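# Guide the orange-handled ring along the wire to the green end

## Task

Slide the ring that has an orange handle along the wire until it hangs on the green section at the far end. Nothing may touch the thin grey stretch of wire, including the ring itself; any such contact fails the task at once. The ring must stay there without the robot supporting it. Finally open the gripper and pull the arms away.

## Robot and tools

Robot: two 6-joint arms, left_arm and right_arm, each with a parallel gripper. All poses share one world frame. The origin is on the table surface midway between the arms, +z is up, +x points out over the table, and left_arm sits on the +y side. The arm names do not refer to image sides.

execute_actions takes "actions", a list holding zero or one item, plus an optional "pictures" boolean.
- Empty list: no command; returns the current state with camera images.
- Motion: {"rows": [...], "steps": n}. There are 1 to 15 rows and 6 to 15 steps (default 15), each step lasting 1/30 s. Row k is used on step k, and the final row repeats if steps outnumber rows.
- Wait: {"steps": n} with up to 300 steps and no rows. It is counted from the previous result, and your reply time eats into it.
Images come only with an empty list or "pictures": true. The result comes back 6 steps before the motion ends, and those steps finish while you reply. The arms keep heading for the last row sent until they settle, or until a step is HELD.

Each row has 18 numbers covering both arms, even if only one arm moves. The first 9 are left_arm's and the next 9 are right_arm's. Each arm's block is:
- six absolute joint target angles in radians, in the order waist, shoulder, elbow, forearm roll, wrist pitch, wrist roll, on the same scale as the Joint positions line;
- gripper position, force_limit and speed, each from -1 to 1.
Stated joint ranges: waist, shoulder, forearm roll, wrist pitch and wrist roll -6.283 to 6.283; elbow -2.792 to 2.792. The true ends may differ by up to 0.010. The call is rejected if a target lies more than 0.010 rad beyond a range end and also farther out than that joint's current angle; a rejected call sends nothing. A target past the real end is clipped there, and the result may report "joint sent to its limit", possibly about an earlier action. The absence of that line does not prove there is room to go further.

Motion limits. Target speed is capped at 2.09 rad/s for waist and shoulder, 3.14 for elbow and 3.93 for the three wrist joints, with a 0.3 s ramp-up. An arm's joints are slowed together so they arrive together. Each target is held within a lead of the measured angle: 0.456 rad for waist and shoulder, 0.683 for elbow, 0.854 for the wrist joints. If the targets would put the gripper more than 70 mm from where it is now, all of them are scaled back. So far moves need several calls.

Gripper numbers:
- position: +1 is fully open (140 mm), about -0.8 brings the pads together, and -1 closes until something blocks the fingers.
- force_limit: on parts up to 40 mm wide, about 14 N at -1, 60 N at 0 and 107 N at +1.
- speed: about 30 mm/s at -1, 140 at 0 and 250 at +1.
To grip, send -1 and confirm object_status = 2. The codes are 0 moving, 1 blocked while opening, 2 blocked while closing, and 3 reached target or pads touching (a thin item may still be held). To squeeze harder, raise force_limit and switch position between -1 and -0.98. To leave a gripper untouched, repeat its previous three numbers, since 0 is a real command. position_measured is in counts: 3 is open and 230 is closed, and it is not linear. end_effector_position is the point between the closed pads. The fingertips reach about 33 mm past it when closed and 9 mm when open. They move roughly 24 mm farther out while closing, so leave clearance above surfaces.

Result lines:
- The state line gives, for left_arm | right_arm, end_effector_position (m), end_effector_quat_wxyz and linear and angular velocities. The gripper's fingers point along its +z and close along its y. Printed positions drift more at long reach.
- Joint positions, Joint velocities and joint torques have one block per arm, in column order. Torques carry an offset and noise.
- Flange force is the estimated outside force on the gripper, including any held weight. It is noisy, and most noisy right after abrupt stops; "no reading" means there is no estimate.
- HELD marks steps where your row was partly or wholly not sent.
- "joint command not followed" means the clearance check altered or blocked joint targets; the rest of the row still ran.
- MOTOR HOT warns of heating under load. OVER-TEMPERATURE FAULT means the arm's brakes are set until it cools.

Faults: if contact torque reaches a joint's load limit (waist 323, shoulder 323, elbow 152, forearm roll 42.7, wrist pitch 42.7, wrist roll 42.7 N m, held weight included), or an outside force reaches 144 N, that arm halts for 10 s, goes limp against the contact and drops the rest of the call.

zoom_image: pass "camera" (cam_high 896x504, cam_left_wrist 504x504, cam_right_wrist 504x504) and "region" [x0, y0, x1, y1]. These are pixels from the top-left of that camera's latest image, at most 504 by 504. The calibration (K, distortion, T_world_to_cam) maps world points into each image, with errors of a few millimetres and degrees. Wrist camera poses follow their arm's joints.

finished_scene: pass "scene", the current scene's number.

Avoid these: any contact with the grey wire section, knocking items off the table, arm-to-arm collisions, dropping or slamming things, and hard pushes. Loose objects may occasionally get a brief shove from outside. Faster and smoother work is better.

Each tool is called after "Call:" in YAML: its name, and indented under it one key for each argument.

## Session

I'll start by looking at the scene.

Call:
execute_actions:
  actions: []

Scene clock: 0.00 s of 4900.00 s.
left_arm: end_effector_position=(+0.2207, +1.0066, +0.3870) position_measured=3 object_status=3 end_effector_quat_wxyz=(-0.459, -0.087, +0.866, -0.178) end_effector_velocity=(+0.000, -0.000, -0.001) end_effector_angular_velocity=(-0.001, -0.000, -0.000) | right_arm: end_effector_position=(+0.4032, +0.0201, +0.3305) position_measured=3 object_status=3 end_effector_quat_wxyz=(+0.526, -0.422, +0.730, -0.115) end_effector_velocity=(-0.000, +0.000, -0.000) end_effector_angular_velocity=(-0.000, +0.000, +0.000)
Joint positions: left_arm=[ 0.69   0.306  1.603  0.197  2.245 -1.083] | right_arm=[ 1.49  -0.096  2.232 -1.428  0.919 -0.34 ]
Joint velocities: left_arm=[-0.     0.001 -0.    -0.001 -0.     0.   ] | right_arm=[ 0.  0. -0.  0.  0.  0.]
Joint torques (N m, as the joint torque sensors report them, + toward a larger angle): no reading
Flange force (N, the push that the arm receives, along the gripper's own x y z axes): no reading

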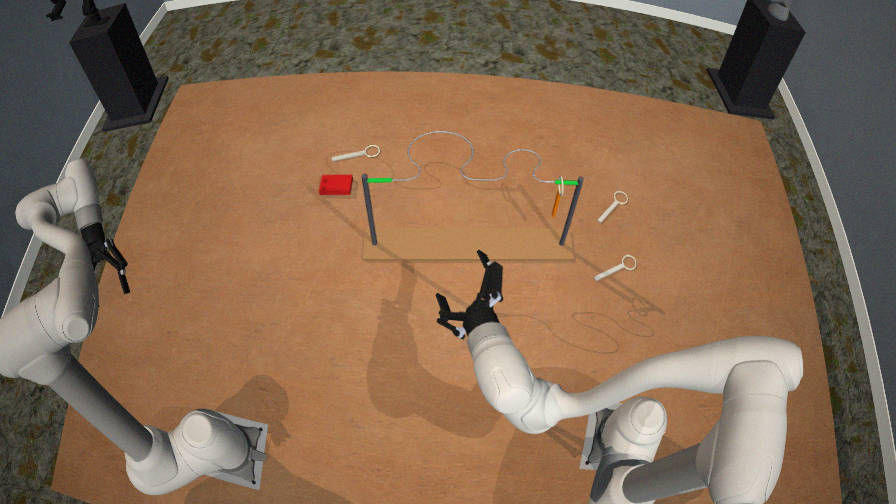

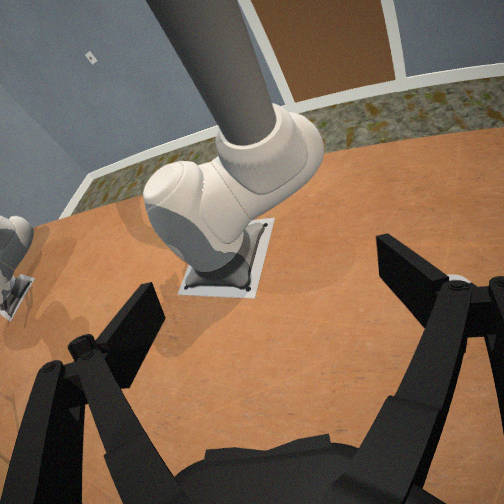

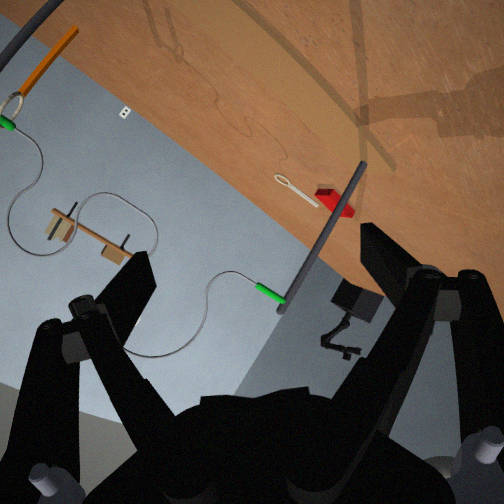

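Call:
zoom_image:
  camera: "cam_high"
  region: [340, 110, 620, 270]

Call:
zoom_image:
  camera: "cam_high"
  region: [520, 160, 600, 230]

Call:
zoom_image:
  camera: "cam_right_wrist"
  region: [0, 0, 200, 200]

Region (340, 110, 620, 270) of cam_high's 896x504 image, scaled by 1.800, with more detail than that image has; it fills the top 288 rows of this view, and the rest is white.

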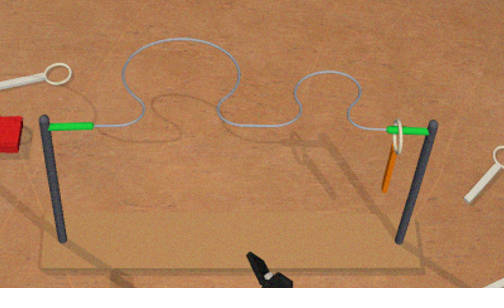

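Region (520, 160, 600, 230) of cam_high's 896x504 image, scaled by 6.300, with more detail than that image has; it fills the top 441 rows of this view, and the rest is white.

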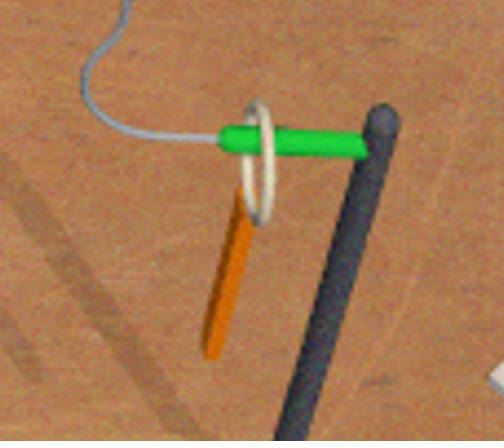

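Region (0, 0, 200, 200) of cam_right_wrist's 504x504 image, scaled by 2.520, with more detail than that image has.

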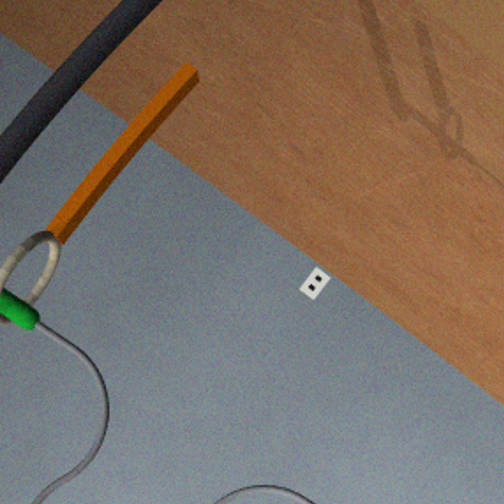

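Call:
execute_actions:
  actions:
    - {"rows": [[0.3,0.15,1.95,0.5,1.9,-1.0,1,0,0, 1.097,-0.02,2.444,-2.014,1.057,-1.064,-0.2,0,0]], "steps": 15}

Scene clock: 15.67 s of 4900.00 s.
left_arm: end_effector_position=(+0.2148, +0.9616, +0.3327) position_measured=3 object_status=3 end_effector_quat_wxyz=(-0.474, +0.049, +0.879, -0.036) end_effector_velocity=(-0.041, -0.186, -0.280) end_effector_angular_velocity=(+0.605, -0.109, -2.256) | right_arm: end_effector_position=(+0.4878, -0.0527, +0.3215) position_measured=60 object_status=0 end_effector_quat_wxyz=(+0.506, -0.526, +0.608, -0.313) end_effector_velocity=(+0.333, -0.342, -0.036) end_effector_angular_velocity=(-2.162, -0.976, +0.153)
Joint positions: left_arm=[ 0.461  0.215  1.806  0.375  2.043 -1.034] | right_arm=[ 1.33  -0.065  2.318 -1.668  0.975 -0.636]
Joint velocities: left_arm=[-1.296 -0.518  1.144  0.999 -1.14   0.272] | right_arm=[-0.749  0.146  0.405 -1.114  0.262 -1.375]
Joint torques (N m, as the joint torque sensors report them, + toward a larger angle): left_arm=[  9.3  -60.84 -35.49   4.36   2.25  -0.09] | right_arm=[  1.74 -24.32 -32.65  -1.43   0.8    0.23]
Flange force (N, the push that the arm receives, along the gripper's own x y z axes): left_arm=[1.4 -7.9 3.7] | right_arm=[6.3 1.1 3.8]
Steps of this call (steps 1 to 90: nothing new was sent; then 12.37 s passed at rest; steps 91 to 99: the first 9 steps of this action). Readings (joint positions | what the end effector reports):
91: left_arm=[0.690 0.306 1.603 0.197 2.245 -1.083] | right_arm=[1.490 -0.096 2.232 -1.428 0.919 -0.340] | left_arm position_measured=3 object_status=3 | right_arm position_measured=3 object_status=0
92: left_arm=[0.686 0.304 1.607 0.200 2.241 -1.082] | right_arm=[1.486 -0.095 2.234 -1.435 0.920 -0.348] | left_arm position_measured=3 object_status=3 | right_arm position_measured=6 object_status=0
94: left_arm=[0.654 0.291 1.635 0.225 2.213 -1.075] | right_arm=[1.454 -0.089 2.251 -1.482 0.931 -0.406] | left_arm position_measured=3 object_status=3 | right_arm position_measured=22 object_status=0
98: left_arm=[0.505 0.232 1.768 0.341 2.082 -1.043] | right_arm=[1.355 -0.070 2.305 -1.630 0.966 -0.589] | left_arm position_measured=3 object_status=3 | right_arm position_measured=52 object_status=0
99: the state above

Call:
execute_actions:
  actions:
    - {"rows": [[-0.1,0.1,2.1,0.9,1.7,-0.95,1,0,0, 0.9,0.016,2.55,-2.307,1.126,-1.426,-0.2,0,0]], "steps": 12}

Call:
execute_actions:
  actions:
    - {"rows": [[-0.5,0.1,2.1,1.2,1.6,-0.9,1,0,0, 0.7036,0.0531,2.6564,-2.6004,1.1944,-1.7882,-0.2,0,0]], "steps": 12}

Call:
execute_actions:
  actions:
    - {"rows": [[-0.9,0.15,2.1,1.45,1.5,-0.85,1,0,0, 0.7036,0.0531,2.6564,-2.6004,1.1944,-1.7882,-0.2,0,0]], "steps": 15}

Scene clock: 16.10 s of 4900.00 s.
left_arm: end_effector_position=(+0.2317, +0.9433, +0.2964) position_measured=3 object_status=3 end_effector_quat_wxyz=(-0.467, +0.223, +0.846, +0.132) end_effector_velocity=(+0.273, -0.021, -0.020) end_effector_angular_velocity=(+0.719, +0.006, -2.109) | right_arm: end_effector_position=(+0.5889, -0.2031, +0.3002) position_measured=154 object_status=0 end_effector_quat_wxyz=(-0.267, +0.679, -0.261, +0.632) end_effector_velocity=(+0.121, -0.326, -0.085) end_effector_angular_velocity=(-2.629, -0.471, +0.124)
Joint positions: left_arm=[ 0.201  0.138  1.987  0.599  1.85  -0.988] | right_arm=[ 0.97   0.003  2.512 -2.202  1.101 -1.297]
Joint velocities: left_arm=[-1.154 -0.144  0.431  1.147 -0.574  0.144] | right_arm=[-0.896  0.166  0.481 -1.323  0.31  -1.634]
Joint torques (N m, as the joint torque sensors report them, + toward a larger angle): left_arm=[-15.69 -47.13 -34.27   5.23   1.65   0.2 ] | right_arm=[ 12.74 -29.07 -27.23  -1.72   1.82  -0.08]
Flange force (N, the push that the arm receives, along the gripper's own x y z axes): left_arm=[-2.2 -8.4 -0.6] | right_arm=[11.8 12.2 13.5]
Steps of this call (steps 1 to 6: the last 6 steps of your previous action; step 7: the robot went on to your last target; steps 8 to 13: the first 6 steps of this action). Readings (joint positions | what the end effector reports):
8: left_arm=[0.300 0.150 1.950 0.500 1.900 -1.000] | right_arm=[1.120 -0.024 2.431 -1.979 1.049 -1.021] | left_arm position_measured=3 object_status=3 | right_arm position_measured=120 object_status=0
9: left_arm=[0.296 0.149 1.952 0.505 1.898 -0.999] | right_arm=[1.099 -0.021 2.443 -2.011 1.056 -1.060] | left_arm position_measured=3 object_status=3 | right_arm position_measured=128 object_status=0
11: left_arm=[0.264 0.145 1.964 0.537 1.882 -0.995] | right_arm=[1.037 -0.009 2.476 -2.103 1.078 -1.174] | left_arm position_measured=3 object_status=3 | right_arm position_measured=143 object_status=0
13: the state above

Scene clock: 16.50 s of 4900.00 s.
left_arm: end_effector_position=(+0.3720, +0.8810, +0.3129) position_measured=3 object_status=3 end_effector_quat_wxyz=(-0.396, +0.463, +0.693, +0.386) end_effector_velocity=(+0.352, -0.292, +0.094) end_effector_angular_velocity=(+0.354, -0.118, -1.412) | right_arm: end_effector_position=(+0.6015, -0.2582, +0.2801) position_measured=154 object_status=3 end_effector_quat_wxyz=(-0.113, +0.705, -0.080, +0.695) end_effector_velocity=(+0.016, -0.313, -0.167) end_effector_angular_velocity=(-3.043, -0.304, +0.230)
Joint positions: left_arm=[-0.211  0.102  2.094  0.979  1.676 -0.936] | right_arm=[ 0.802  0.035  2.603 -2.454  1.16  -1.608]
Joint velocities: left_arm=[-0.843 -0.004  0.015  0.645 -0.222  0.105] | right_arm=[-1.068  0.209  0.584 -1.595  0.37  -1.966]
Joint torques (N m, as the joint torque sensors report them, + toward a larger angle): left_arm=[  1.33 -45.15 -33.3    3.61   2.     0.42] | right_arm=[ -4.3  -17.26 -14.63  -1.74   2.14  -0.56]
Flange force (N, the push that the arm receives, along the gripper's own x y z axes): left_arm=[1.8 -4.0 0.7] | right_arm=[-6.8 7.8 4.2]
Steps of this call (steps 1 to 6: the last 6 steps of your previous action; steps 7 to 12: the first 6 steps of this action). Readings (joint positions | what the end effector reports):
7: left_arm=[-0.069 0.104 2.088 0.869 1.716 -0.954] | right_arm=[0.900 0.016 2.550 -2.307 1.126 -1.426] | left_arm position_measured=3 object_status=3 | right_arm position_measured=154 object_status=3
8: left_arm=[-0.094 0.102 2.093 0.890 1.707 -0.951] | right_arm=[0.895 0.017 2.552 -2.314 1.128 -1.435] | left_arm position_measured=3 object_status=3 | right_arm position_measured=154 object_status=3
10: left_arm=[-0.153 0.102 2.094 0.935 1.692 -0.943] | right_arm=[0.864 0.023 2.570 -2.362 1.139 -1.493] | left_arm position_measured=3 object_status=3 | right_arm position_measured=154 object_status=3
12: the state above

Scene clock: 17.00 s of 4900.00 s.
left_arm: end_effector_position=(+0.5036, +0.6829, +0.3505) position_measured=3 object_status=3 end_effector_quat_wxyz=(-0.270, +0.619, +0.488, +0.553) end_effector_velocity=(+0.152, -0.468, +0.045) end_effector_angular_velocity=(+0.262, -0.062, -1.155) | right_arm: end_effector_position=(+0.6000, -0.2848, +0.2640) position_measured=154 object_status=3 end_effector_quat_wxyz=(-0.026, +0.707, +0.026, +0.707) end_effector_velocity=(-0.000, -0.000, -0.001) end_effector_angular_velocity=(-0.001, +0.001, -0.000)
Joint positions: left_arm=[-0.603  0.119  2.099  1.26   1.574 -0.887] | right_arm=[ 0.704  0.053  2.656 -2.6    1.194 -1.788]
Joint velocities: left_arm=[-0.721  0.075  0.003  0.459 -0.178  0.088] | right_arm=[-0.     0.     0.001  0.     0.    -0.   ]
Joint torques (N m, as the joint torque sensors report them, + toward a larger angle): left_arm=[ -0.75 -47.58 -35.67   3.14   1.67  -0.2 ] | right_arm=[  1.49 -24.16 -19.01  -1.65   2.2   -0.04]
Flange force (N, the push that the arm receives, along the gripper's own x y z axes): left_arm=[1.8 -3.0 2.1] | right_arm=[-5.7 6.8 2.6]
Steps of this call (steps 1 to 6: the last 6 steps of your previous action; steps 7 to 15: the first 9 steps of this action). Readings (joint positions | what the end effector reports):
7: left_arm=[-0.402 0.101 2.098 1.125 1.626 -0.912] | right_arm=[0.704 0.053 2.656 -2.600 1.194 -1.788] | left_arm position_measured=3 object_status=3 | right_arm position_measured=154 object_status=3
8: left_arm=[-0.428 0.101 2.098 1.145 1.619 -0.909] | right_arm=[0.704 0.053 2.656 -2.600 1.194 -1.788] | left_arm position_measured=3 object_status=3 | right_arm position_measured=154 object_status=3
10: left_arm=[-0.478 0.105 2.098 1.180 1.605 -0.902] | right_arm=[0.704 0.053 2.656 -2.600 1.194 -1.788] | left_arm position_measured=3 object_status=3 | right_arm position_measured=154 object_status=3
14: left_arm=[-0.578 0.116 2.099 1.244 1.580 -0.890] | right_arm=[0.704 0.053 2.656 -2.600 1.194 -1.788] | left_arm position_measured=3 object_status=3 | right_arm position_measured=154 object_status=3
15: the state above

Call:
execute_actions:
  actions:
    - {"rows": [[-1.12,0.22,2.08,1.57,1.475,-0.83,1,0,0, 0.7036,0.0531,2.6564,-2.6004,1.1944,-1.7882,-0.2,0,0]], "steps": 12}

Call:
execute_actions:
  actions:
    - {"rows": [[-1.3536,0.3311,2.0368,1.6978,1.4477,-0.8049,1,0,0, 0.7036,0.0531,2.6564,-2.6004,1.1944,-1.7882,-0.2,0,0]], "steps": 15}

Call:
execute_actions:
  actions:
    - {"steps": 15}
  pictures: true

Scene clock: 17.47 s of 4900.00 s.
left_arm: end_effector_position=(+0.5268, +0.4487, +0.3649) position_measured=3 object_status=3 end_effector_quat_wxyz=(-0.151, +0.694, +0.287, +0.643) end_effector_velocity=(-0.049, -0.508, +0.002) end_effector_angular_velocity=(+0.272, -0.079, -0.960) | right_arm: end_effector_position=(+0.6000, -0.2848, +0.2640) position_measured=154 object_status=3 end_effector_quat_wxyz=(-0.026, +0.707, +0.026, +0.707) end_effector_velocity=(-0.001, -0.000, -0.000) end_effector_angular_velocity=(-0.000, +0.000, +0.000)
Joint positions: left_arm=[-0.926  0.168  2.094  1.459  1.504 -0.849] | right_arm=[ 0.704  0.053  2.656 -2.6    1.194 -1.788]
Joint velocities: left_arm=[-0.645  0.17  -0.044  0.365 -0.097  0.064] | right_arm=[-0.    -0.001  0.002 -0.    -0.     0.   ]
Joint torques (N m, as the joint torque sensors report them, + toward a larger angle): left_arm=[ -0.27 -48.73 -34.46   2.9    1.4    0.35] | right_arm=[  1.32 -23.8  -19.25  -1.59   2.21  -0.13]
Flange force (N, the push that the arm receives, along the gripper's own x y z axes): left_arm=[5.4 -7.1 -1.8] | right_arm=[-4.1 7.1 1.4]
Steps of this call (steps 1 to 6: the last 6 steps of your previous action; steps 7 to 8: the robot went on to your last target; steps 9 to 14: the first 6 steps of this action). Readings (joint positions | what the end effector reports):
9: left_arm=[-0.815 0.141 2.100 1.396 1.521 -0.860] | right_arm=[0.704 0.053 2.656 -2.600 1.194 -1.788] | left_arm position_measured=3 object_status=3 | right_arm position_measured=154 object_status=3
10: left_arm=[-0.838 0.144 2.100 1.409 1.516 -0.858] | right_arm=[0.704 0.053 2.656 -2.600 1.194 -1.788] | left_arm position_measured=3 object_status=3 | right_arm position_measured=154 object_status=3
12: left_arm=[-0.882 0.156 2.097 1.434 1.510 -0.854] | right_arm=[0.704 0.053 2.656 -2.600 1.194 -1.788] | left_arm position_measured=3 object_status=3 | right_arm position_measured=154 object_status=3
14: the state above

Scene clock: 17.97 s of 4900.00 s.
left_arm: end_effector_position=(+0.4548, +0.1962, +0.3517) position_measured=3 object_status=3 end_effector_quat_wxyz=(-0.043, +0.713, +0.082, +0.695) end_effector_velocity=(-0.232, -0.475, -0.054) end_effector_angular_velocity=(+0.268, -0.116, -0.843) | right_arm: end_effector_position=(+0.6000, -0.2848, +0.2640) position_measured=154 object_status=3 end_effector_quat_wxyz=(-0.026, +0.707, +0.026, +0.707) end_effector_velocity=(-0.000, -0.000, -0.000) end_effector_angular_velocity=(+0.000, +0.000, -0.000)
Joint positions: left_arm=[-1.234  0.277  2.057  1.632  1.462 -0.818] | right_arm=[ 0.704  0.053  2.656 -2.6    1.194 -1.788]
Joint velocities: left_arm=[-0.574  0.256 -0.098  0.316 -0.067  0.061] | right_arm=[-0. -0.  0.  0.  0.  0.]
Joint torques (N m, as the joint torque sensors report them, + toward a larger angle): left_arm=[ -1.09 -59.37 -32.69   2.35   1.95  -0.04] | right_arm=[  1.9  -24.38 -18.97  -1.62   2.26  -0.14]
Flange force (N, the push that the arm receives, along the gripper's own x y z axes): left_arm=[4.5 -3.8 -0.8] | right_arm=[-5.9 8.1 3.6]
Steps of this call (steps 1 to 6: the last 6 steps of your previous action; steps 7 to 15: the first 9 steps of this action). Readings (joint positions | what the end effector reports):
7: left_arm=[-1.076 0.208 2.083 1.545 1.482 -0.834] | right_arm=[0.704 0.053 2.656 -2.600 1.194 -1.788] | left_arm position_measured=3 object_status=3 | right_arm position_measured=154 object_status=3
8: left_arm=[-1.096 0.215 2.081 1.556 1.479 -0.832] | right_arm=[0.704 0.053 2.656 -2.600 1.194 -1.788] | left_arm position_measured=3 object_status=3 | right_arm position_measured=154 object_status=3
10: left_arm=[-1.136 0.234 2.074 1.578 1.474 -0.828] | right_arm=[0.704 0.053 2.656 -2.600 1.194 -1.788] | left_arm position_measured=3 object_status=3 | right_arm position_measured=154 object_status=3
14: left_arm=[-1.214 0.269 2.061 1.621 1.465 -0.820] | right_arm=[0.704 0.053 2.656 -2.600 1.194 -1.788] | left_arm position_measured=3 object_status=3 | right_arm position_measured=154 object_status=3
15: the state above

Scene clock: 18.47 s of 4900.00 s.
left_arm: end_effector_position=(+0.3976, +0.0995, +0.3390) position_measured=3 object_status=3 end_effector_quat_wxyz=(-0.000, +0.707, +0.000, +0.707) end_effector_velocity=(+0.000, -0.001, -0.001) end_effector_angular_velocity=(+0.000, +0.001, -0.002) | right_arm: end_effector_position=(+0.6000, -0.2848, +0.2640) position_measured=154 object_status=3 end_effector_quat_wxyz=(-0.026, +0.707, +0.026, +0.707) end_effector_velocity=(-0.001, -0.000, -0.001) end_effector_angular_velocity=(-0.001, +0.002, +0.000)
Joint positions: left_arm=[-1.353  0.331  2.037  1.698  1.448 -0.805] | right_arm=[ 0.704  0.053  2.656 -2.6    1.194 -1.788]
Joint velocities: left_arm=[ 0.     0.     0.     0.001 -0.002 -0.   ] | right_arm=[ 0.     0.     0.001 -0.    -0.     0.   ]
Joint torques (N m, as the joint torque sensors report them, + toward a larger angle): left_arm=[  1.84 -63.   -33.69   1.76   1.91   0.16] | right_arm=[  1.02 -23.77 -19.63  -1.6    2.19  -0.18]
Flange force (N, the push that the arm receives, along the gripper's own x y z axes): left_arm=[3.4 -5.6 -4.5] | right_arm=[-5.3 6.5 0.6]
Kept back: nothing.
Steps of this call (steps 1 to 6: the last 6 steps of your previous action; steps 7 to 15: the robot went on to your last target). Readings (joint positions | what the end effector reports):
1: left_arm=[-1.253 0.286 2.054 1.642 1.460 -0.816] | right_arm=[0.704 0.053 2.656 -2.600 1.194 -1.788] | left_arm position_measured=3 object_status=3 | right_arm position_measured=154 object_status=3
2: left_arm=[-1.272 0.295 2.051 1.653 1.458 -0.814] | right_arm=[0.704 0.053 2.656 -2.600 1.194 -1.788] | left_arm position_measured=3 object_status=3 | right_arm position_measured=154 object_status=3
4: left_arm=[-1.310 0.312 2.044 1.674 1.453 -0.810] | right_arm=[0.704 0.053 2.656 -2.600 1.194 -1.788] | left_arm position_measured=3 object_status=3 | right_arm position_measured=154 object_status=3
8: left_arm=[-1.353 0.331 2.037 1.697 1.448 -0.805] | right_arm=[0.704 0.053 2.656 -2.600 1.194 -1.788] | left_arm position_measured=3 object_status=3 | right_arm position_measured=154 object_status=3
15: the state above
camera_calibration (this result's frames):
cam_left_wrist: T_world_to_cam=[[0.0218742, -0.977195, -0.211214, 0.167123], [-0.32032, 0.193277, -0.927383, 0.445253], [0.947057, 0.0879419, -0.308787, -0.105591], [0, 0, 0, 1]] pos_world=[0.238968, 0.0865407, 0.415614]
cam_right_wrist: T_world_to_cam=[[0.0584879, -0.98964, -0.131118, -0.280418], [-0.403603, 0.0966884, -0.909811, 0.519907], [0.913063, 0.106133, -0.393767, -0.227319], [0, 0, 0, 1]] pos_world=[0.433794, -0.303656, 0.346739]

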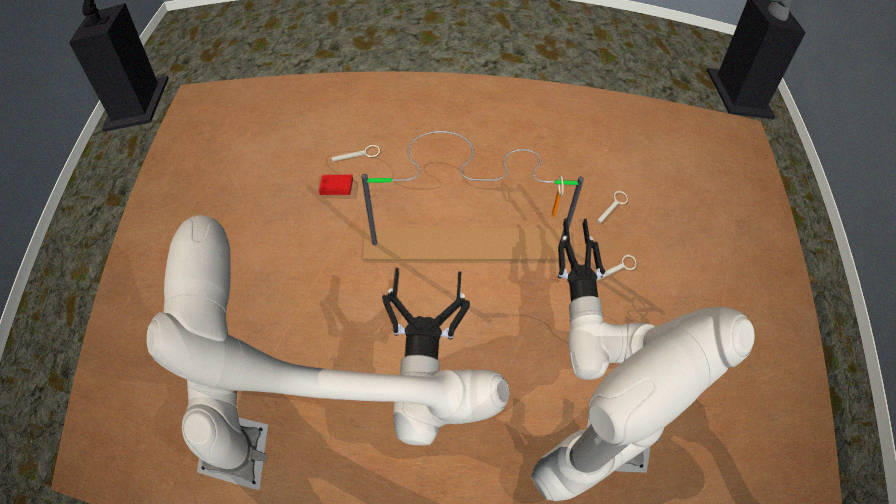

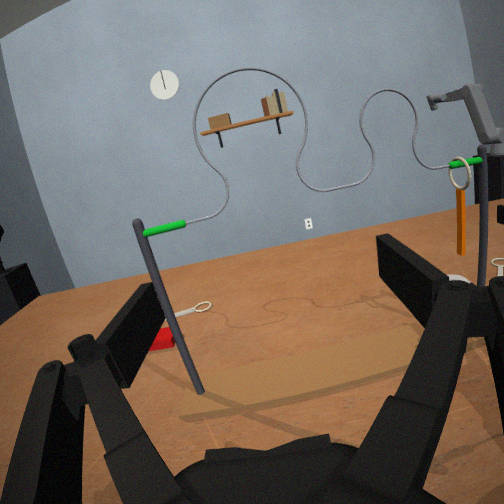

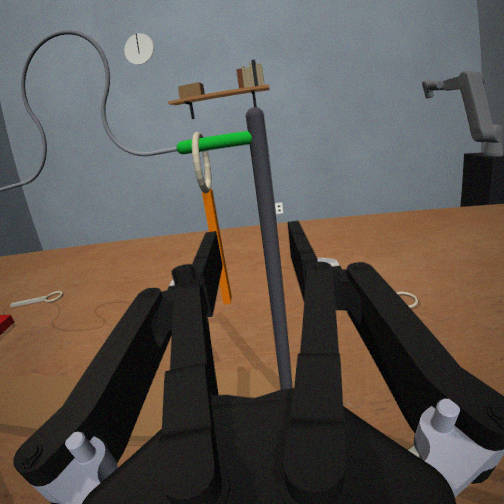

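Call:
zoom_image:
  camera: "cam_right_wrist"
  region: [140, 90, 308, 258]

Call:
zoom_image:
  camera: "cam_left_wrist"
  region: [120, 50, 320, 250]

Call:
zoom_image:
  camera: "cam_left_wrist"
  region: [304, 70, 504, 270]

Region (140, 90, 308, 258) of cam_right_wrist's 504x504 image, scaled by 3.000, with more detail than that image has.

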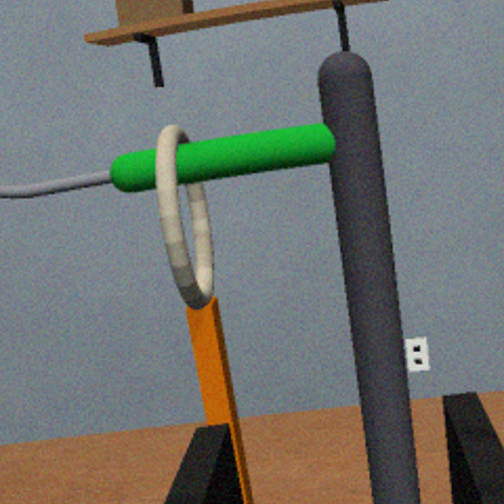

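Region (120, 50, 320, 250) of cam_left_wrist's 504x504 image, scaled by 2.520, with more detail than that image has.

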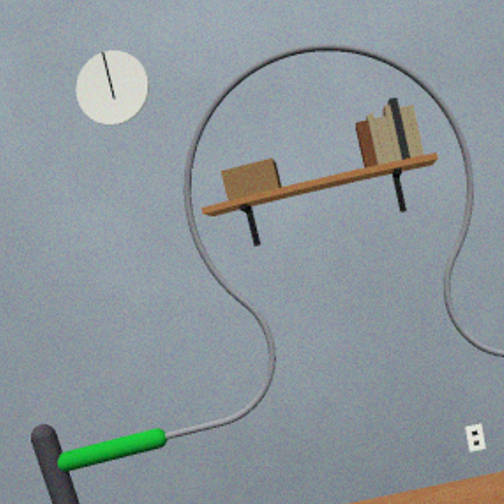

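Region (304, 70, 504, 270) of cam_left_wrist's 504x504 image, scaled by 2.520, with more detail than that image has.

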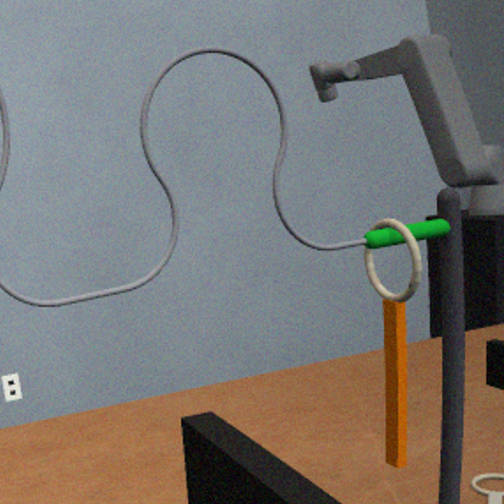

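Call:
execute_actions:
  actions:
    - {"rows": [[-1.3680,0.2263,1.6143,1.2685,1.3311,-0.2045,1,0,0, 0.8104,0.0656,2.6091,-2.4813,1.1919,-1.8505,-0.2,0,0]], "steps": 15}

Call:
execute_actions:
  actions:
    - {"steps": 12}
  pictures: true

Scene clock: 21.93 s of 4900.00 s.
left_arm: end_effector_position=(+0.3975, +0.0531, +0.4176) position_measured=3 object_status=3 end_effector_quat_wxyz=(-0.022, +0.770, +0.017, +0.638) end_effector_velocity=(-0.044, -0.217, +0.384) end_effector_angular_velocity=(-0.045, +0.900, -0.048) | right_arm: end_effector_position=(+0.5999, -0.2480, +0.2719) position_measured=154 object_status=3 end_effector_quat_wxyz=(-0.026, +0.707, +0.026, +0.707) end_effector_velocity=(-0.002, +0.002, -0.003) end_effector_angular_velocity=(-0.003, +0.007, -0.004)
Joint positions: left_arm=[-1.362  0.273  1.802  1.46   1.383 -0.472] | right_arm=[ 0.81   0.066  2.609 -2.482  1.192 -1.85 ]
Joint velocities: left_arm=[-0.035 -0.259 -1.039 -1.051 -0.286  1.47 ] | right_arm=[ 0.013  0.003 -0.001  0.019 -0.001 -0.008]
Joint torques (N m, as the joint torque sensors report them, + toward a larger angle): left_arm=[  2.   -63.44 -38.68   2.97   1.15  -0.29] | right_arm=[  0.94 -26.09 -17.24  -1.65   2.5    0.11]
Flange force (N, the push that the arm receives, along the gripper's own x y z axes): left_arm=[3.7 -10.9 -6.3] | right_arm=[-7.0 14.5 9.4]
Steps of this call (steps 1 to 15: the robot went on to your last target; steps 16 to 90: nothing new was sent; then 0.17 s passed at rest; steps 91 to 99: the first 9 steps of this action). Readings (joint positions | what the end effector reports):
91: left_arm=[-1.354 0.331 2.036 1.698 1.448 -0.804] | right_arm=[0.704 0.053 2.656 -2.600 1.194 -1.788] | left_arm position_measured=3 object_status=3 | right_arm position_measured=154 object_status=3
92: left_arm=[-1.354 0.330 2.031 1.692 1.446 -0.796] | right_arm=[0.708 0.054 2.655 -2.596 1.194 -1.791] | left_arm position_measured=3 object_status=3 | right_arm position_measured=154 object_status=3
94: left_arm=[-1.355 0.320 1.989 1.649 1.434 -0.736] | right_arm=[0.740 0.057 2.641 -2.560 1.194 -1.809] | left_arm position_measured=3 object_status=3 | right_arm position_measured=154 object_status=3
98: left_arm=[-1.360 0.282 1.838 1.496 1.393 -0.522] | right_arm=[0.809 0.065 2.610 -2.484 1.192 -1.849] | left_arm position_measured=3 object_status=3 | right_arm position_measured=154 object_status=3
99: the state above

Scene clock: 22.33 s of 4900.00 s.
left_arm: end_effector_position=(+0.3830, +0.0129, +0.4938) position_measured=3 object_status=3 end_effector_quat_wxyz=(-0.000, +0.819, +0.000, +0.574) end_effector_velocity=(+0.001, -0.001, +0.002) end_effector_angular_velocity=(-0.003, +0.001, -0.001) | right_arm: end_effector_position=(+0.6000, -0.2480, +0.2720) position_measured=154 object_status=3 end_effector_quat_wxyz=(-0.026, +0.707, +0.026, +0.707) end_effector_velocity=(-0.000, -0.000, +0.000) end_effector_angular_velocity=(+0.000, -0.000, +0.000)
Joint positions: left_arm=[-1.368  0.226  1.614  1.269  1.331 -0.205] | right_arm=[ 0.81   0.066  2.609 -2.481  1.192 -1.85 ]
Joint velocities: left_arm=[ 0.001 -0.001 -0.003 -0.001 -0.002  0.002] | right_arm=[ 0.    -0.001  0.    -0.     0.    -0.   ]
Joint torques (N m, as the joint torque sensors report them, + toward a larger angle): left_arm=[  1.07 -61.62 -43.37   3.88   0.46   0.13] | right_arm=[  1.8  -26.48 -19.95  -1.86   2.09  -0.17]
Flange force (N, the push that the arm receives, along the gripper's own x y z axes): left_arm=[-1.7 -8.5 -3.3] | right_arm=[-6.4 6.4 3.6]
Kept back: nothing.
Steps of this call (steps 1 to 6: the last 6 steps of your previous action; steps 7 to 12: the robot went on to your last target). Readings (joint positions | what the end effector reports):
1: left_arm=[-1.363 0.264 1.768 1.424 1.373 -0.422] | right_arm=[0.810 0.066 2.609 -2.482 1.192 -1.850] | left_arm position_measured=3 object_status=3 | right_arm position_measured=154 object_status=3
2: left_arm=[-1.364 0.256 1.733 1.390 1.364 -0.374] | right_arm=[0.810 0.066 2.609 -2.481 1.192 -1.850] | left_arm position_measured=3 object_status=3 | right_arm position_measured=154 object_status=3
4: left_arm=[-1.366 0.240 1.669 1.325 1.346 -0.283] | right_arm=[0.810 0.066 2.609 -2.481 1.192 -1.850] | left_arm position_measured=3 object_status=3 | right_arm position_measured=154 object_status=3
8: left_arm=[-1.368 0.226 1.615 1.269 1.331 -0.206] | right_arm=[0.810 0.066 2.609 -2.481 1.192 -1.850] | left_arm position_measured=3 object_status=3 | right_arm position_measured=154 object_status=3
12: the state above
camera_calibration (this result's frames):
cam_left_wrist: T_world_to_cam=[[-0.0517394, -0.977171, -0.206059, 0.141197], [-0.618195, 0.193389, -0.761863, 0.633252], [0.78432, 0.0879664, -0.614088, 0.176766], [0, 0, 0, 1]] pos_world=[0.260138, -0.0000398225, 0.620096]
cam_right_wrist: T_world_to_cam=[[0.0585837, -0.989639, -0.131086, -0.242977], [-0.403636, 0.0966173, -0.909804, 0.523605], [0.913042, 0.106211, -0.393793, -0.228038], [0, 0, 0, 1]] pos_world=[0.433789, -0.266829, 0.354727]

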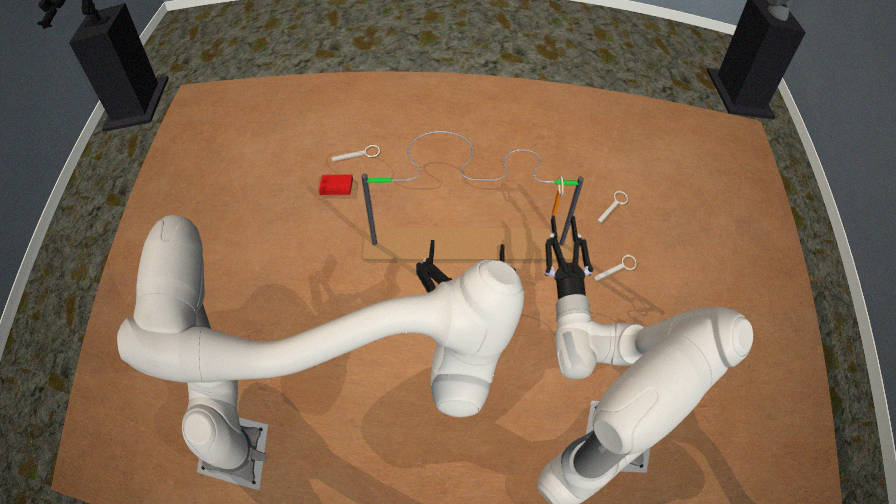

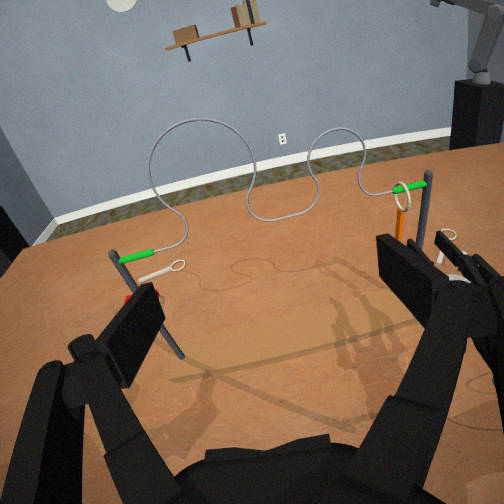

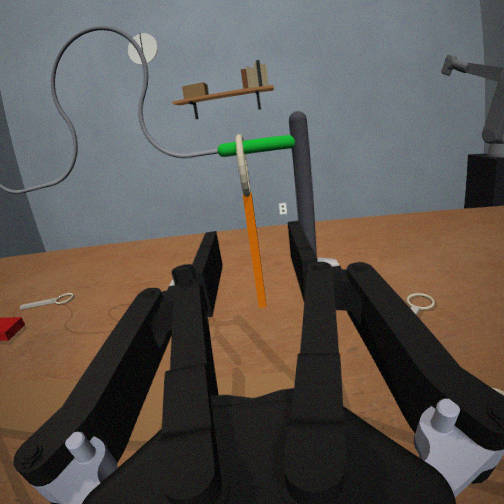

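Call:
zoom_image:
  camera: "cam_left_wrist"
  region: [100, 105, 268, 273]

Call:
zoom_image:
  camera: "cam_left_wrist"
  region: [280, 100, 448, 268]

Call:
zoom_image:
  camera: "cam_right_wrist"
  region: [180, 100, 348, 268]

Region (100, 105, 268, 273) of cam_left_wrist's 504x504 image, scaled by 3.000, with more detail than that image has.

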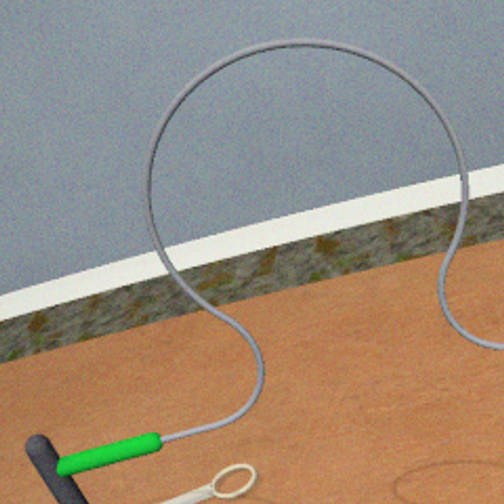

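Region (280, 100, 448, 268) of cam_left_wrist's 504x504 image, scaled by 3.000, with more detail than that image has.

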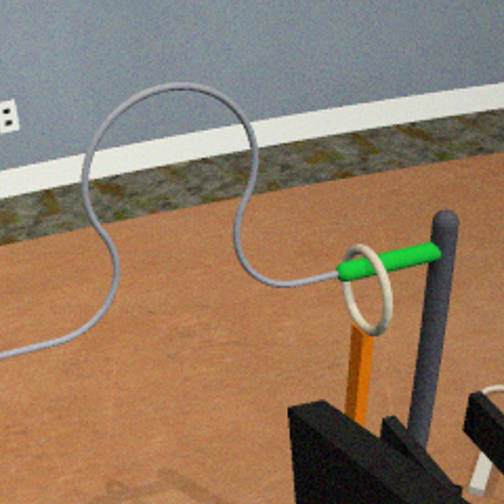

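Region (180, 100, 348, 268) of cam_right_wrist's 504x504 image, scaled by 3.000, with more detail than that image has.

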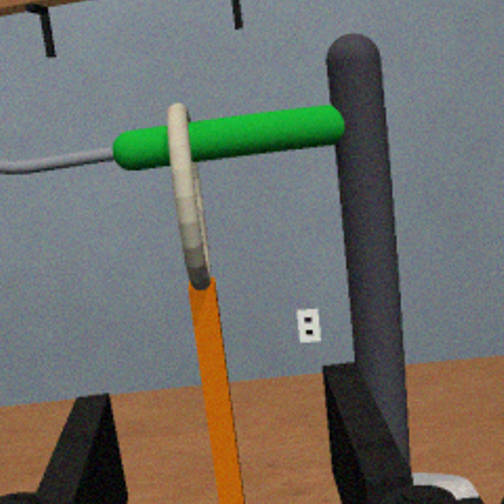

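Call:
execute_actions:
  actions:
    - {"rows": [[-1.3680,0.2263,1.6143,1.2685,1.3311,-0.2045,1,0,0, 0.8104,0.0656,2.6091,-2.4813,1.1919,-1.8505,-0.33,0,0],[-1.3680,0.2263,1.6143,1.2685,1.3311,-0.2045,1,0,0, 0.7469,0.1190,2.5406,-2.5366,1.1647,-1.8366,-0.33,0,0],[-1.3680,0.2263,1.6143,1.2685,1.3311,-0.2045,1,0,0, 0.7469,0.1190,2.5406,-2.5366,1.1647,-1.8366,-0.33,0,0],[-1.3680,0.2263,1.6143,1.2685,1.3311,-0.2045,1,0,0, 0.7469,0.1190,2.5406,-2.5366,1.1647,-1.8366,-0.33,0,0],[-1.3680,0.2263,1.6143,1.2685,1.3311,-0.2045,1,0,0, 0.6834,0.1723,2.4721,-2.5919,1.1374,-1.8226,-0.33,0,0]], "steps": 15}

Call:
execute_actions:
  actions:
    - {"steps": 8}
  pictures: true

Scene clock: 29.33 s of 4900.00 s.
left_arm: end_effector_position=(+0.3830, +0.0129, +0.4940) position_measured=3 object_status=3 end_effector_quat_wxyz=(-0.000, +0.819, +0.000, +0.574) end_effector_velocity=(-0.001, -0.001, -0.000) end_effector_angular_velocity=(-0.000, +0.001, -0.002) | right_arm: end_effector_position=(+0.6835, -0.2382, +0.2722) position_measured=171 object_status=0 end_effector_quat_wxyz=(-0.021, +0.707, +0.021, +0.707) end_effector_velocity=(+0.287, -0.001, -0.014) end_effector_angular_velocity=(-0.012, +0.009, -0.054)
Joint positions: left_arm=[-1.368  0.226  1.614  1.268  1.331 -0.204] | right_arm=[ 0.697  0.161  2.487 -2.58   1.143 -1.826]
Joint velocities: left_arm=[-0.001 -0.     0.    -0.    -0.002  0.   ] | right_arm=[-0.382  0.323 -0.404 -0.326 -0.161  0.084]
Joint torques (N m, as the joint torque sensors report them, + toward a larger angle): left_arm=[  1.64 -61.91 -42.88   3.91   0.46   0.14] | right_arm=[ 11.57 -58.39  -7.42  -0.52   2.2    0.  ]
Flange force (N, the push that the arm receives, along the gripper's own x y z axes): left_arm=[-1.8 -6.4 -3.8] | right_arm=[-4.4 5.7 2.5]
Steps of this call (steps 1 to 30: the robot went on to your last target; steps 31 to 90: nothing new was sent; then 3.70 s passed at rest; steps 91 to 99: the first 9 steps of this action). Readings (joint positions | what the end effector reports):
91: left_arm=[-1.368 0.226 1.614 1.268 1.331 -0.204] | right_arm=[0.810 0.066 2.609 -2.481 1.192 -1.850] | left_arm position_measured=3 object_status=3 | right_arm position_measured=154 object_status=0
92: left_arm=[-1.368 0.226 1.614 1.268 1.331 -0.204] | right_arm=[0.810 0.066 2.609 -2.481 1.192 -1.851] | left_arm position_measured=3 object_status=3 | right_arm position_measured=158 object_status=0
94: left_arm=[-1.368 0.226 1.614 1.268 1.331 -0.204] | right_arm=[0.795 0.079 2.592 -2.495 1.185 -1.848] | left_arm position_measured=3 object_status=3 | right_arm position_measured=170 object_status=0
98: left_arm=[-1.368 0.226 1.614 1.268 1.331 -0.204] | right_arm=[0.713 0.148 2.504 -2.566 1.150 -1.829] | left_arm position_measured=3 object_status=3 | right_arm position_measured=171 object_status=0
99: the state above

Scene clock: 29.60 s of 4900.00 s.
left_arm: end_effector_position=(+0.3830, +0.0129, +0.4940) position_measured=3 object_status=3 end_effector_quat_wxyz=(-0.000, +0.819, +0.000, +0.574) end_effector_velocity=(-0.000, +0.000, +0.001) end_effector_angular_velocity=(-0.000, +0.000, -0.000) | right_arm: end_effector_position=(+0.6939, -0.2383, +0.2721) position_measured=171 object_status=3 end_effector_quat_wxyz=(-0.020, +0.707, +0.020, +0.707) end_effector_velocity=(+0.001, +0.000, -0.001) end_effector_angular_velocity=(-0.001, +0.001, -0.000)
Joint positions: left_arm=[-1.368  0.226  1.614  1.268  1.331 -0.205] | right_arm=[ 0.683  0.172  2.472 -2.592  1.137 -1.823]
Joint velocities: left_arm=[-0.    -0.001  0.    -0.     0.     0.001] | right_arm=[-0.001  0.002 -0.001 -0.001 -0.     0.   ]
Joint torques (N m, as the joint torque sensors report them, + toward a larger angle): left_arm=[  1.02 -61.16 -42.82   3.91   0.39   0.2 ] | right_arm=[  2.9  -38.66 -21.52  -1.83   2.12  -0.15]
Flange force (N, the push that the arm receives, along the gripper's own x y z axes): left_arm=[-1.1 -7.8 -3.3] | right_arm=[-4.1 9.0 2.8]
Kept back: nothing.
Steps of this call (steps 1 to 6: the last 6 steps of your previous action; steps 7 to 8: the robot went on to your last target). Readings (joint positions | what the end effector reports):
1: left_arm=[-1.368 0.226 1.614 1.268 1.331 -0.204] | right_arm=[0.688 0.169 2.477 -2.588 1.139 -1.824] | left_arm position_measured=3 object_status=3 | right_arm position_measured=171 object_status=3
2: left_arm=[-1.368 0.226 1.614 1.268 1.331 -0.204] | right_arm=[0.684 0.172 2.473 -2.591 1.138 -1.823] | left_arm position_measured=3 object_status=3 | right_arm position_measured=171 object_status=3
4: left_arm=[-1.368 0.226 1.614 1.268 1.331 -0.204] | right_arm=[0.684 0.172 2.473 -2.592 1.137 -1.823] | left_arm position_measured=3 object_status=3 | right_arm position_measured=171 object_status=3
8: the state above
camera_calibration (this result's frames):
cam_left_wrist: T_world_to_cam=[[-0.0517668, -0.977202, -0.205905, 0.141144], [-0.618186, 0.193287, -0.761897, 0.63336], [0.784326, 0.0878468, -0.614098, 0.176847], [0, 0, 0, 1]] pos_world=[0.260135, -0.0000295075, 0.620219]
cam_right_wrist: T_world_to_cam=[[0.0441461, -0.990379, -0.131149, -0.229041], [-0.402109, 0.102558, -0.90983, 0.561021], [0.914527, 0.0929017, -0.393713, -0.319034], [0, 0, 0, 1]] pos_world=[0.527468, -0.254736, 0.354787]

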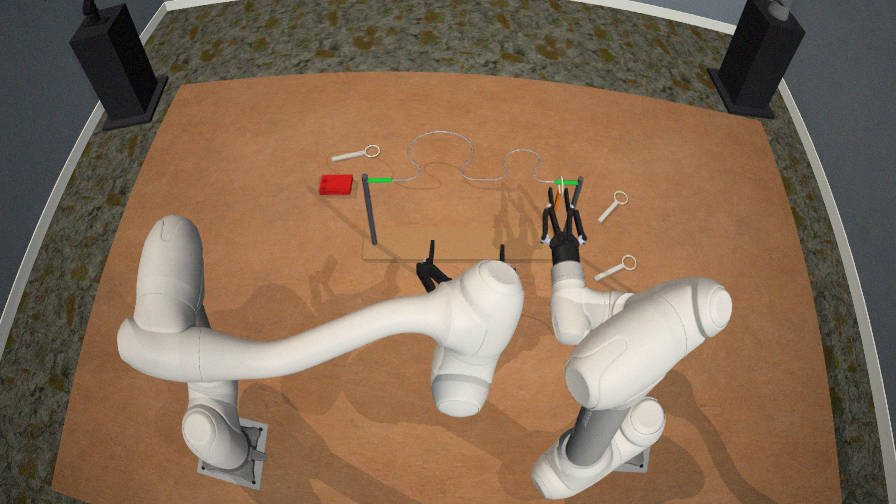

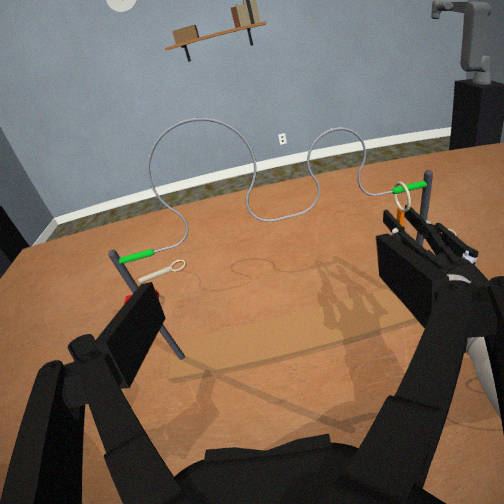

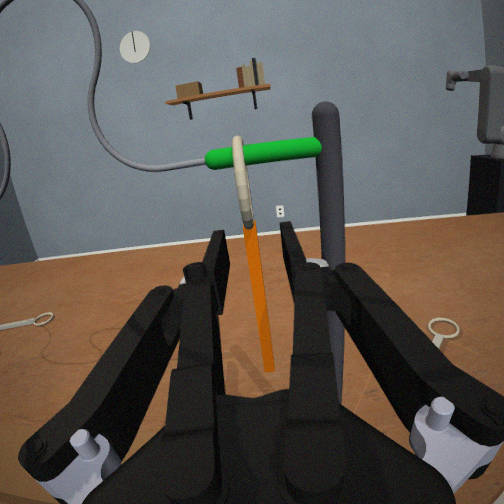

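Call:
execute_actions:
  actions:
    - {"rows": [[-1.3680,0.2263,1.6143,1.2685,1.3311,-0.2045,1,0,0, 0.6834,0.1723,2.4721,-2.5919,1.1374,-1.8226,-1,-0.5,-0.5]], "steps": 15}

Call:
execute_actions:
  actions:
    - {"steps": 10}
  pictures: true

Scene clock: 30.07 s of 4900.00 s.
left_arm: end_effector_position=(+0.3830, +0.0129, +0.4940) position_measured=3 object_status=3 end_effector_quat_wxyz=(-0.000, +0.819, +0.000, +0.574) end_effector_velocity=(-0.000, -0.000, +0.000) end_effector_angular_velocity=(+0.000, -0.000, -0.000) | right_arm: end_effector_position=(+0.6940, -0.2383, +0.2720) position_measured=205 object_status=0 end_effector_quat_wxyz=(-0.020, +0.707, +0.020, +0.707) end_effector_velocity=(+0.001, +0.000, -0.000) end_effector_angular_velocity=(-0.000, +0.000, +0.000)
Joint positions: left_arm=[-1.368  0.226  1.614  1.268  1.331 -0.204] | right_arm=[ 0.683  0.172  2.472 -2.592  1.137 -1.823]
Joint velocities: left_arm=[-0. -0.  0. -0.  0.  0.] | right_arm=[-0.     0.002 -0.001 -0.    -0.     0.   ]
Joint torques (N m, as the joint torque sensors report them, + toward a larger angle): left_arm=[  2.25 -61.4  -43.06   3.94   0.47   0.17] | right_arm=[  2.26 -37.93 -21.44  -1.83   2.2   -0.05]
Flange force (N, the push that the arm receives, along the gripper's own x y z axes): left_arm=[-2.3 -7.4 -4.7] | right_arm=[-2.2 7.8 1.8]
Steps of this call (steps 1 to 5: the robot went on to your last target; steps 6 to 14: the first 9 steps of this action). Readings (joint positions | what the end effector reports):
6: left_arm=[-1.368 0.226 1.614 1.268 1.331 -0.204] | right_arm=[0.683 0.172 2.472 -2.592 1.137 -1.823] | left_arm position_measured=3 object_status=3 | right_arm position_measured=171 object_status=0
7: left_arm=[-1.368 0.226 1.614 1.268 1.331 -0.205] | right_arm=[0.683 0.172 2.472 -2.592 1.137 -1.823] | left_arm position_measured=3 object_status=3 | right_arm position_measured=173 object_status=0
9: left_arm=[-1.368 0.226 1.614 1.268 1.331 -0.205] | right_arm=[0.683 0.172 2.472 -2.592 1.137 -1.823] | left_arm position_measured=3 object_status=3 | right_arm position_measured=182 object_status=0
13: left_arm=[-1.368 0.226 1.614 1.268 1.331 -0.204] | right_arm=[0.683 0.172 2.472 -2.592 1.137 -1.823] | left_arm position_measured=3 object_status=3 | right_arm position_measured=201 object_status=0
14: the state above

Scene clock: 30.40 s of 4900.00 s.
left_arm: end_effector_position=(+0.3830, +0.0129, +0.4940) position_measured=3 object_status=3 end_effector_quat_wxyz=(-0.000, +0.819, +0.000, +0.574) end_effector_velocity=(-0.000, -0.000, +0.001) end_effector_angular_velocity=(+0.000, -0.002, -0.000) | right_arm: end_effector_position=(+0.6940, -0.2383, +0.2720) position_measured=220 object_status=2 end_effector_quat_wxyz=(-0.020, +0.707, +0.020, +0.707) end_effector_velocity=(+0.000, -0.000, +0.000) end_effector_angular_velocity=(+0.000, -0.000, -0.000)
Joint positions: left_arm=[-1.368  0.226  1.614  1.268  1.331 -0.204] | right_arm=[ 0.683  0.172  2.472 -2.592  1.137 -1.823]
Joint velocities: left_arm=[-0.001  0.    -0.     0.002  0.001 -0.001] | right_arm=[-0. -0. -0.  0.  0.  0.]
Joint torques (N m, as the joint torque sensors report them, + toward a larger angle): left_arm=[  1.56 -60.59 -42.76   3.85   0.47   0.11] | right_arm=[  1.88 -37.63 -21.64  -1.84   2.13  -0.13]
Flange force (N, the push that the arm receives, along the gripper's own x y z axes): left_arm=[-1.5 -7.8 -4.2] | right_arm=[-1.9 7.3 0.7]
Kept back: nothing.
Steps of this call (steps 1 to 6: the last 6 steps of your previous action; steps 7 to 10: the robot went on to your last target). Readings (joint positions | what the end effector reports):
1: left_arm=[-1.368 0.226 1.614 1.268 1.331 -0.204] | right_arm=[0.683 0.172 2.472 -2.592 1.137 -1.823] | left_arm position_measured=3 object_status=3 | right_arm position_measured=210 object_status=0
2: left_arm=[-1.368 0.226 1.614 1.268 1.331 -0.204] | right_arm=[0.683 0.172 2.472 -2.592 1.137 -1.823] | left_arm position_measured=3 object_status=3 | right_arm position_measured=215 object_status=0
4: left_arm=[-1.368 0.226 1.614 1.268 1.331 -0.204] | right_arm=[0.683 0.172 2.472 -2.592 1.137 -1.823] | left_arm position_measured=3 object_status=3 | right_arm position_measured=220 object_status=0
8: left_arm=[-1.368 0.226 1.614 1.268 1.331 -0.204] | right_arm=[0.683 0.172 2.472 -2.592 1.137 -1.823] | left_arm position_measured=3 object_status=3 | right_arm position_measured=220 object_status=0
10: the state above
camera_calibration (this result's frames):
cam_left_wrist: T_world_to_cam=[[-0.0517669, -0.977202, -0.205905, 0.141144], [-0.618186, 0.193287, -0.761897, 0.63336], [0.784326, 0.0878468, -0.614098, 0.176847], [0, 0, 0, 1]] pos_world=[0.260135, -0.0000295001, 0.620219]
cam_right_wrist: T_world_to_cam=[[0.0440881, -0.990388, -0.131106, -0.229045], [-0.402177, 0.102535, -0.909802, 0.561014], [0.9145, 0.0928391, -0.393791, -0.31908], [0, 0, 0, 1]] pos_world=[0.527524, -0.254744, 0.354732]

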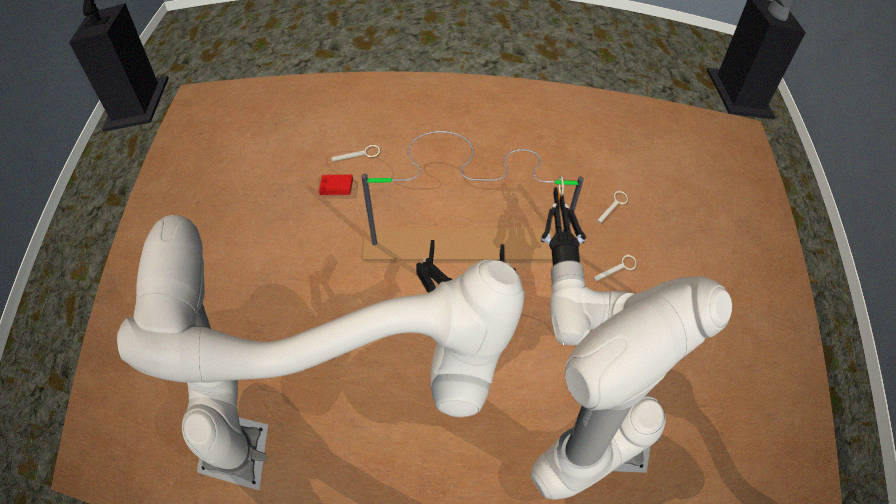

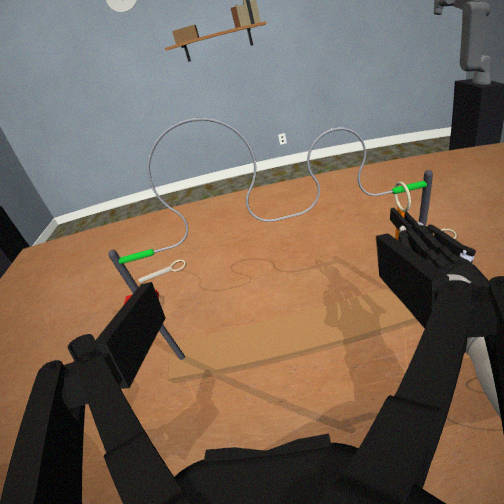

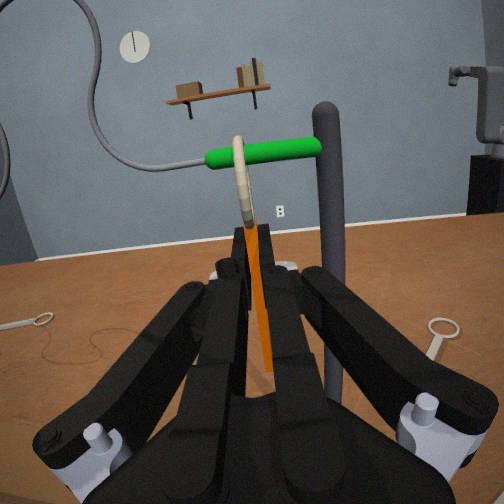

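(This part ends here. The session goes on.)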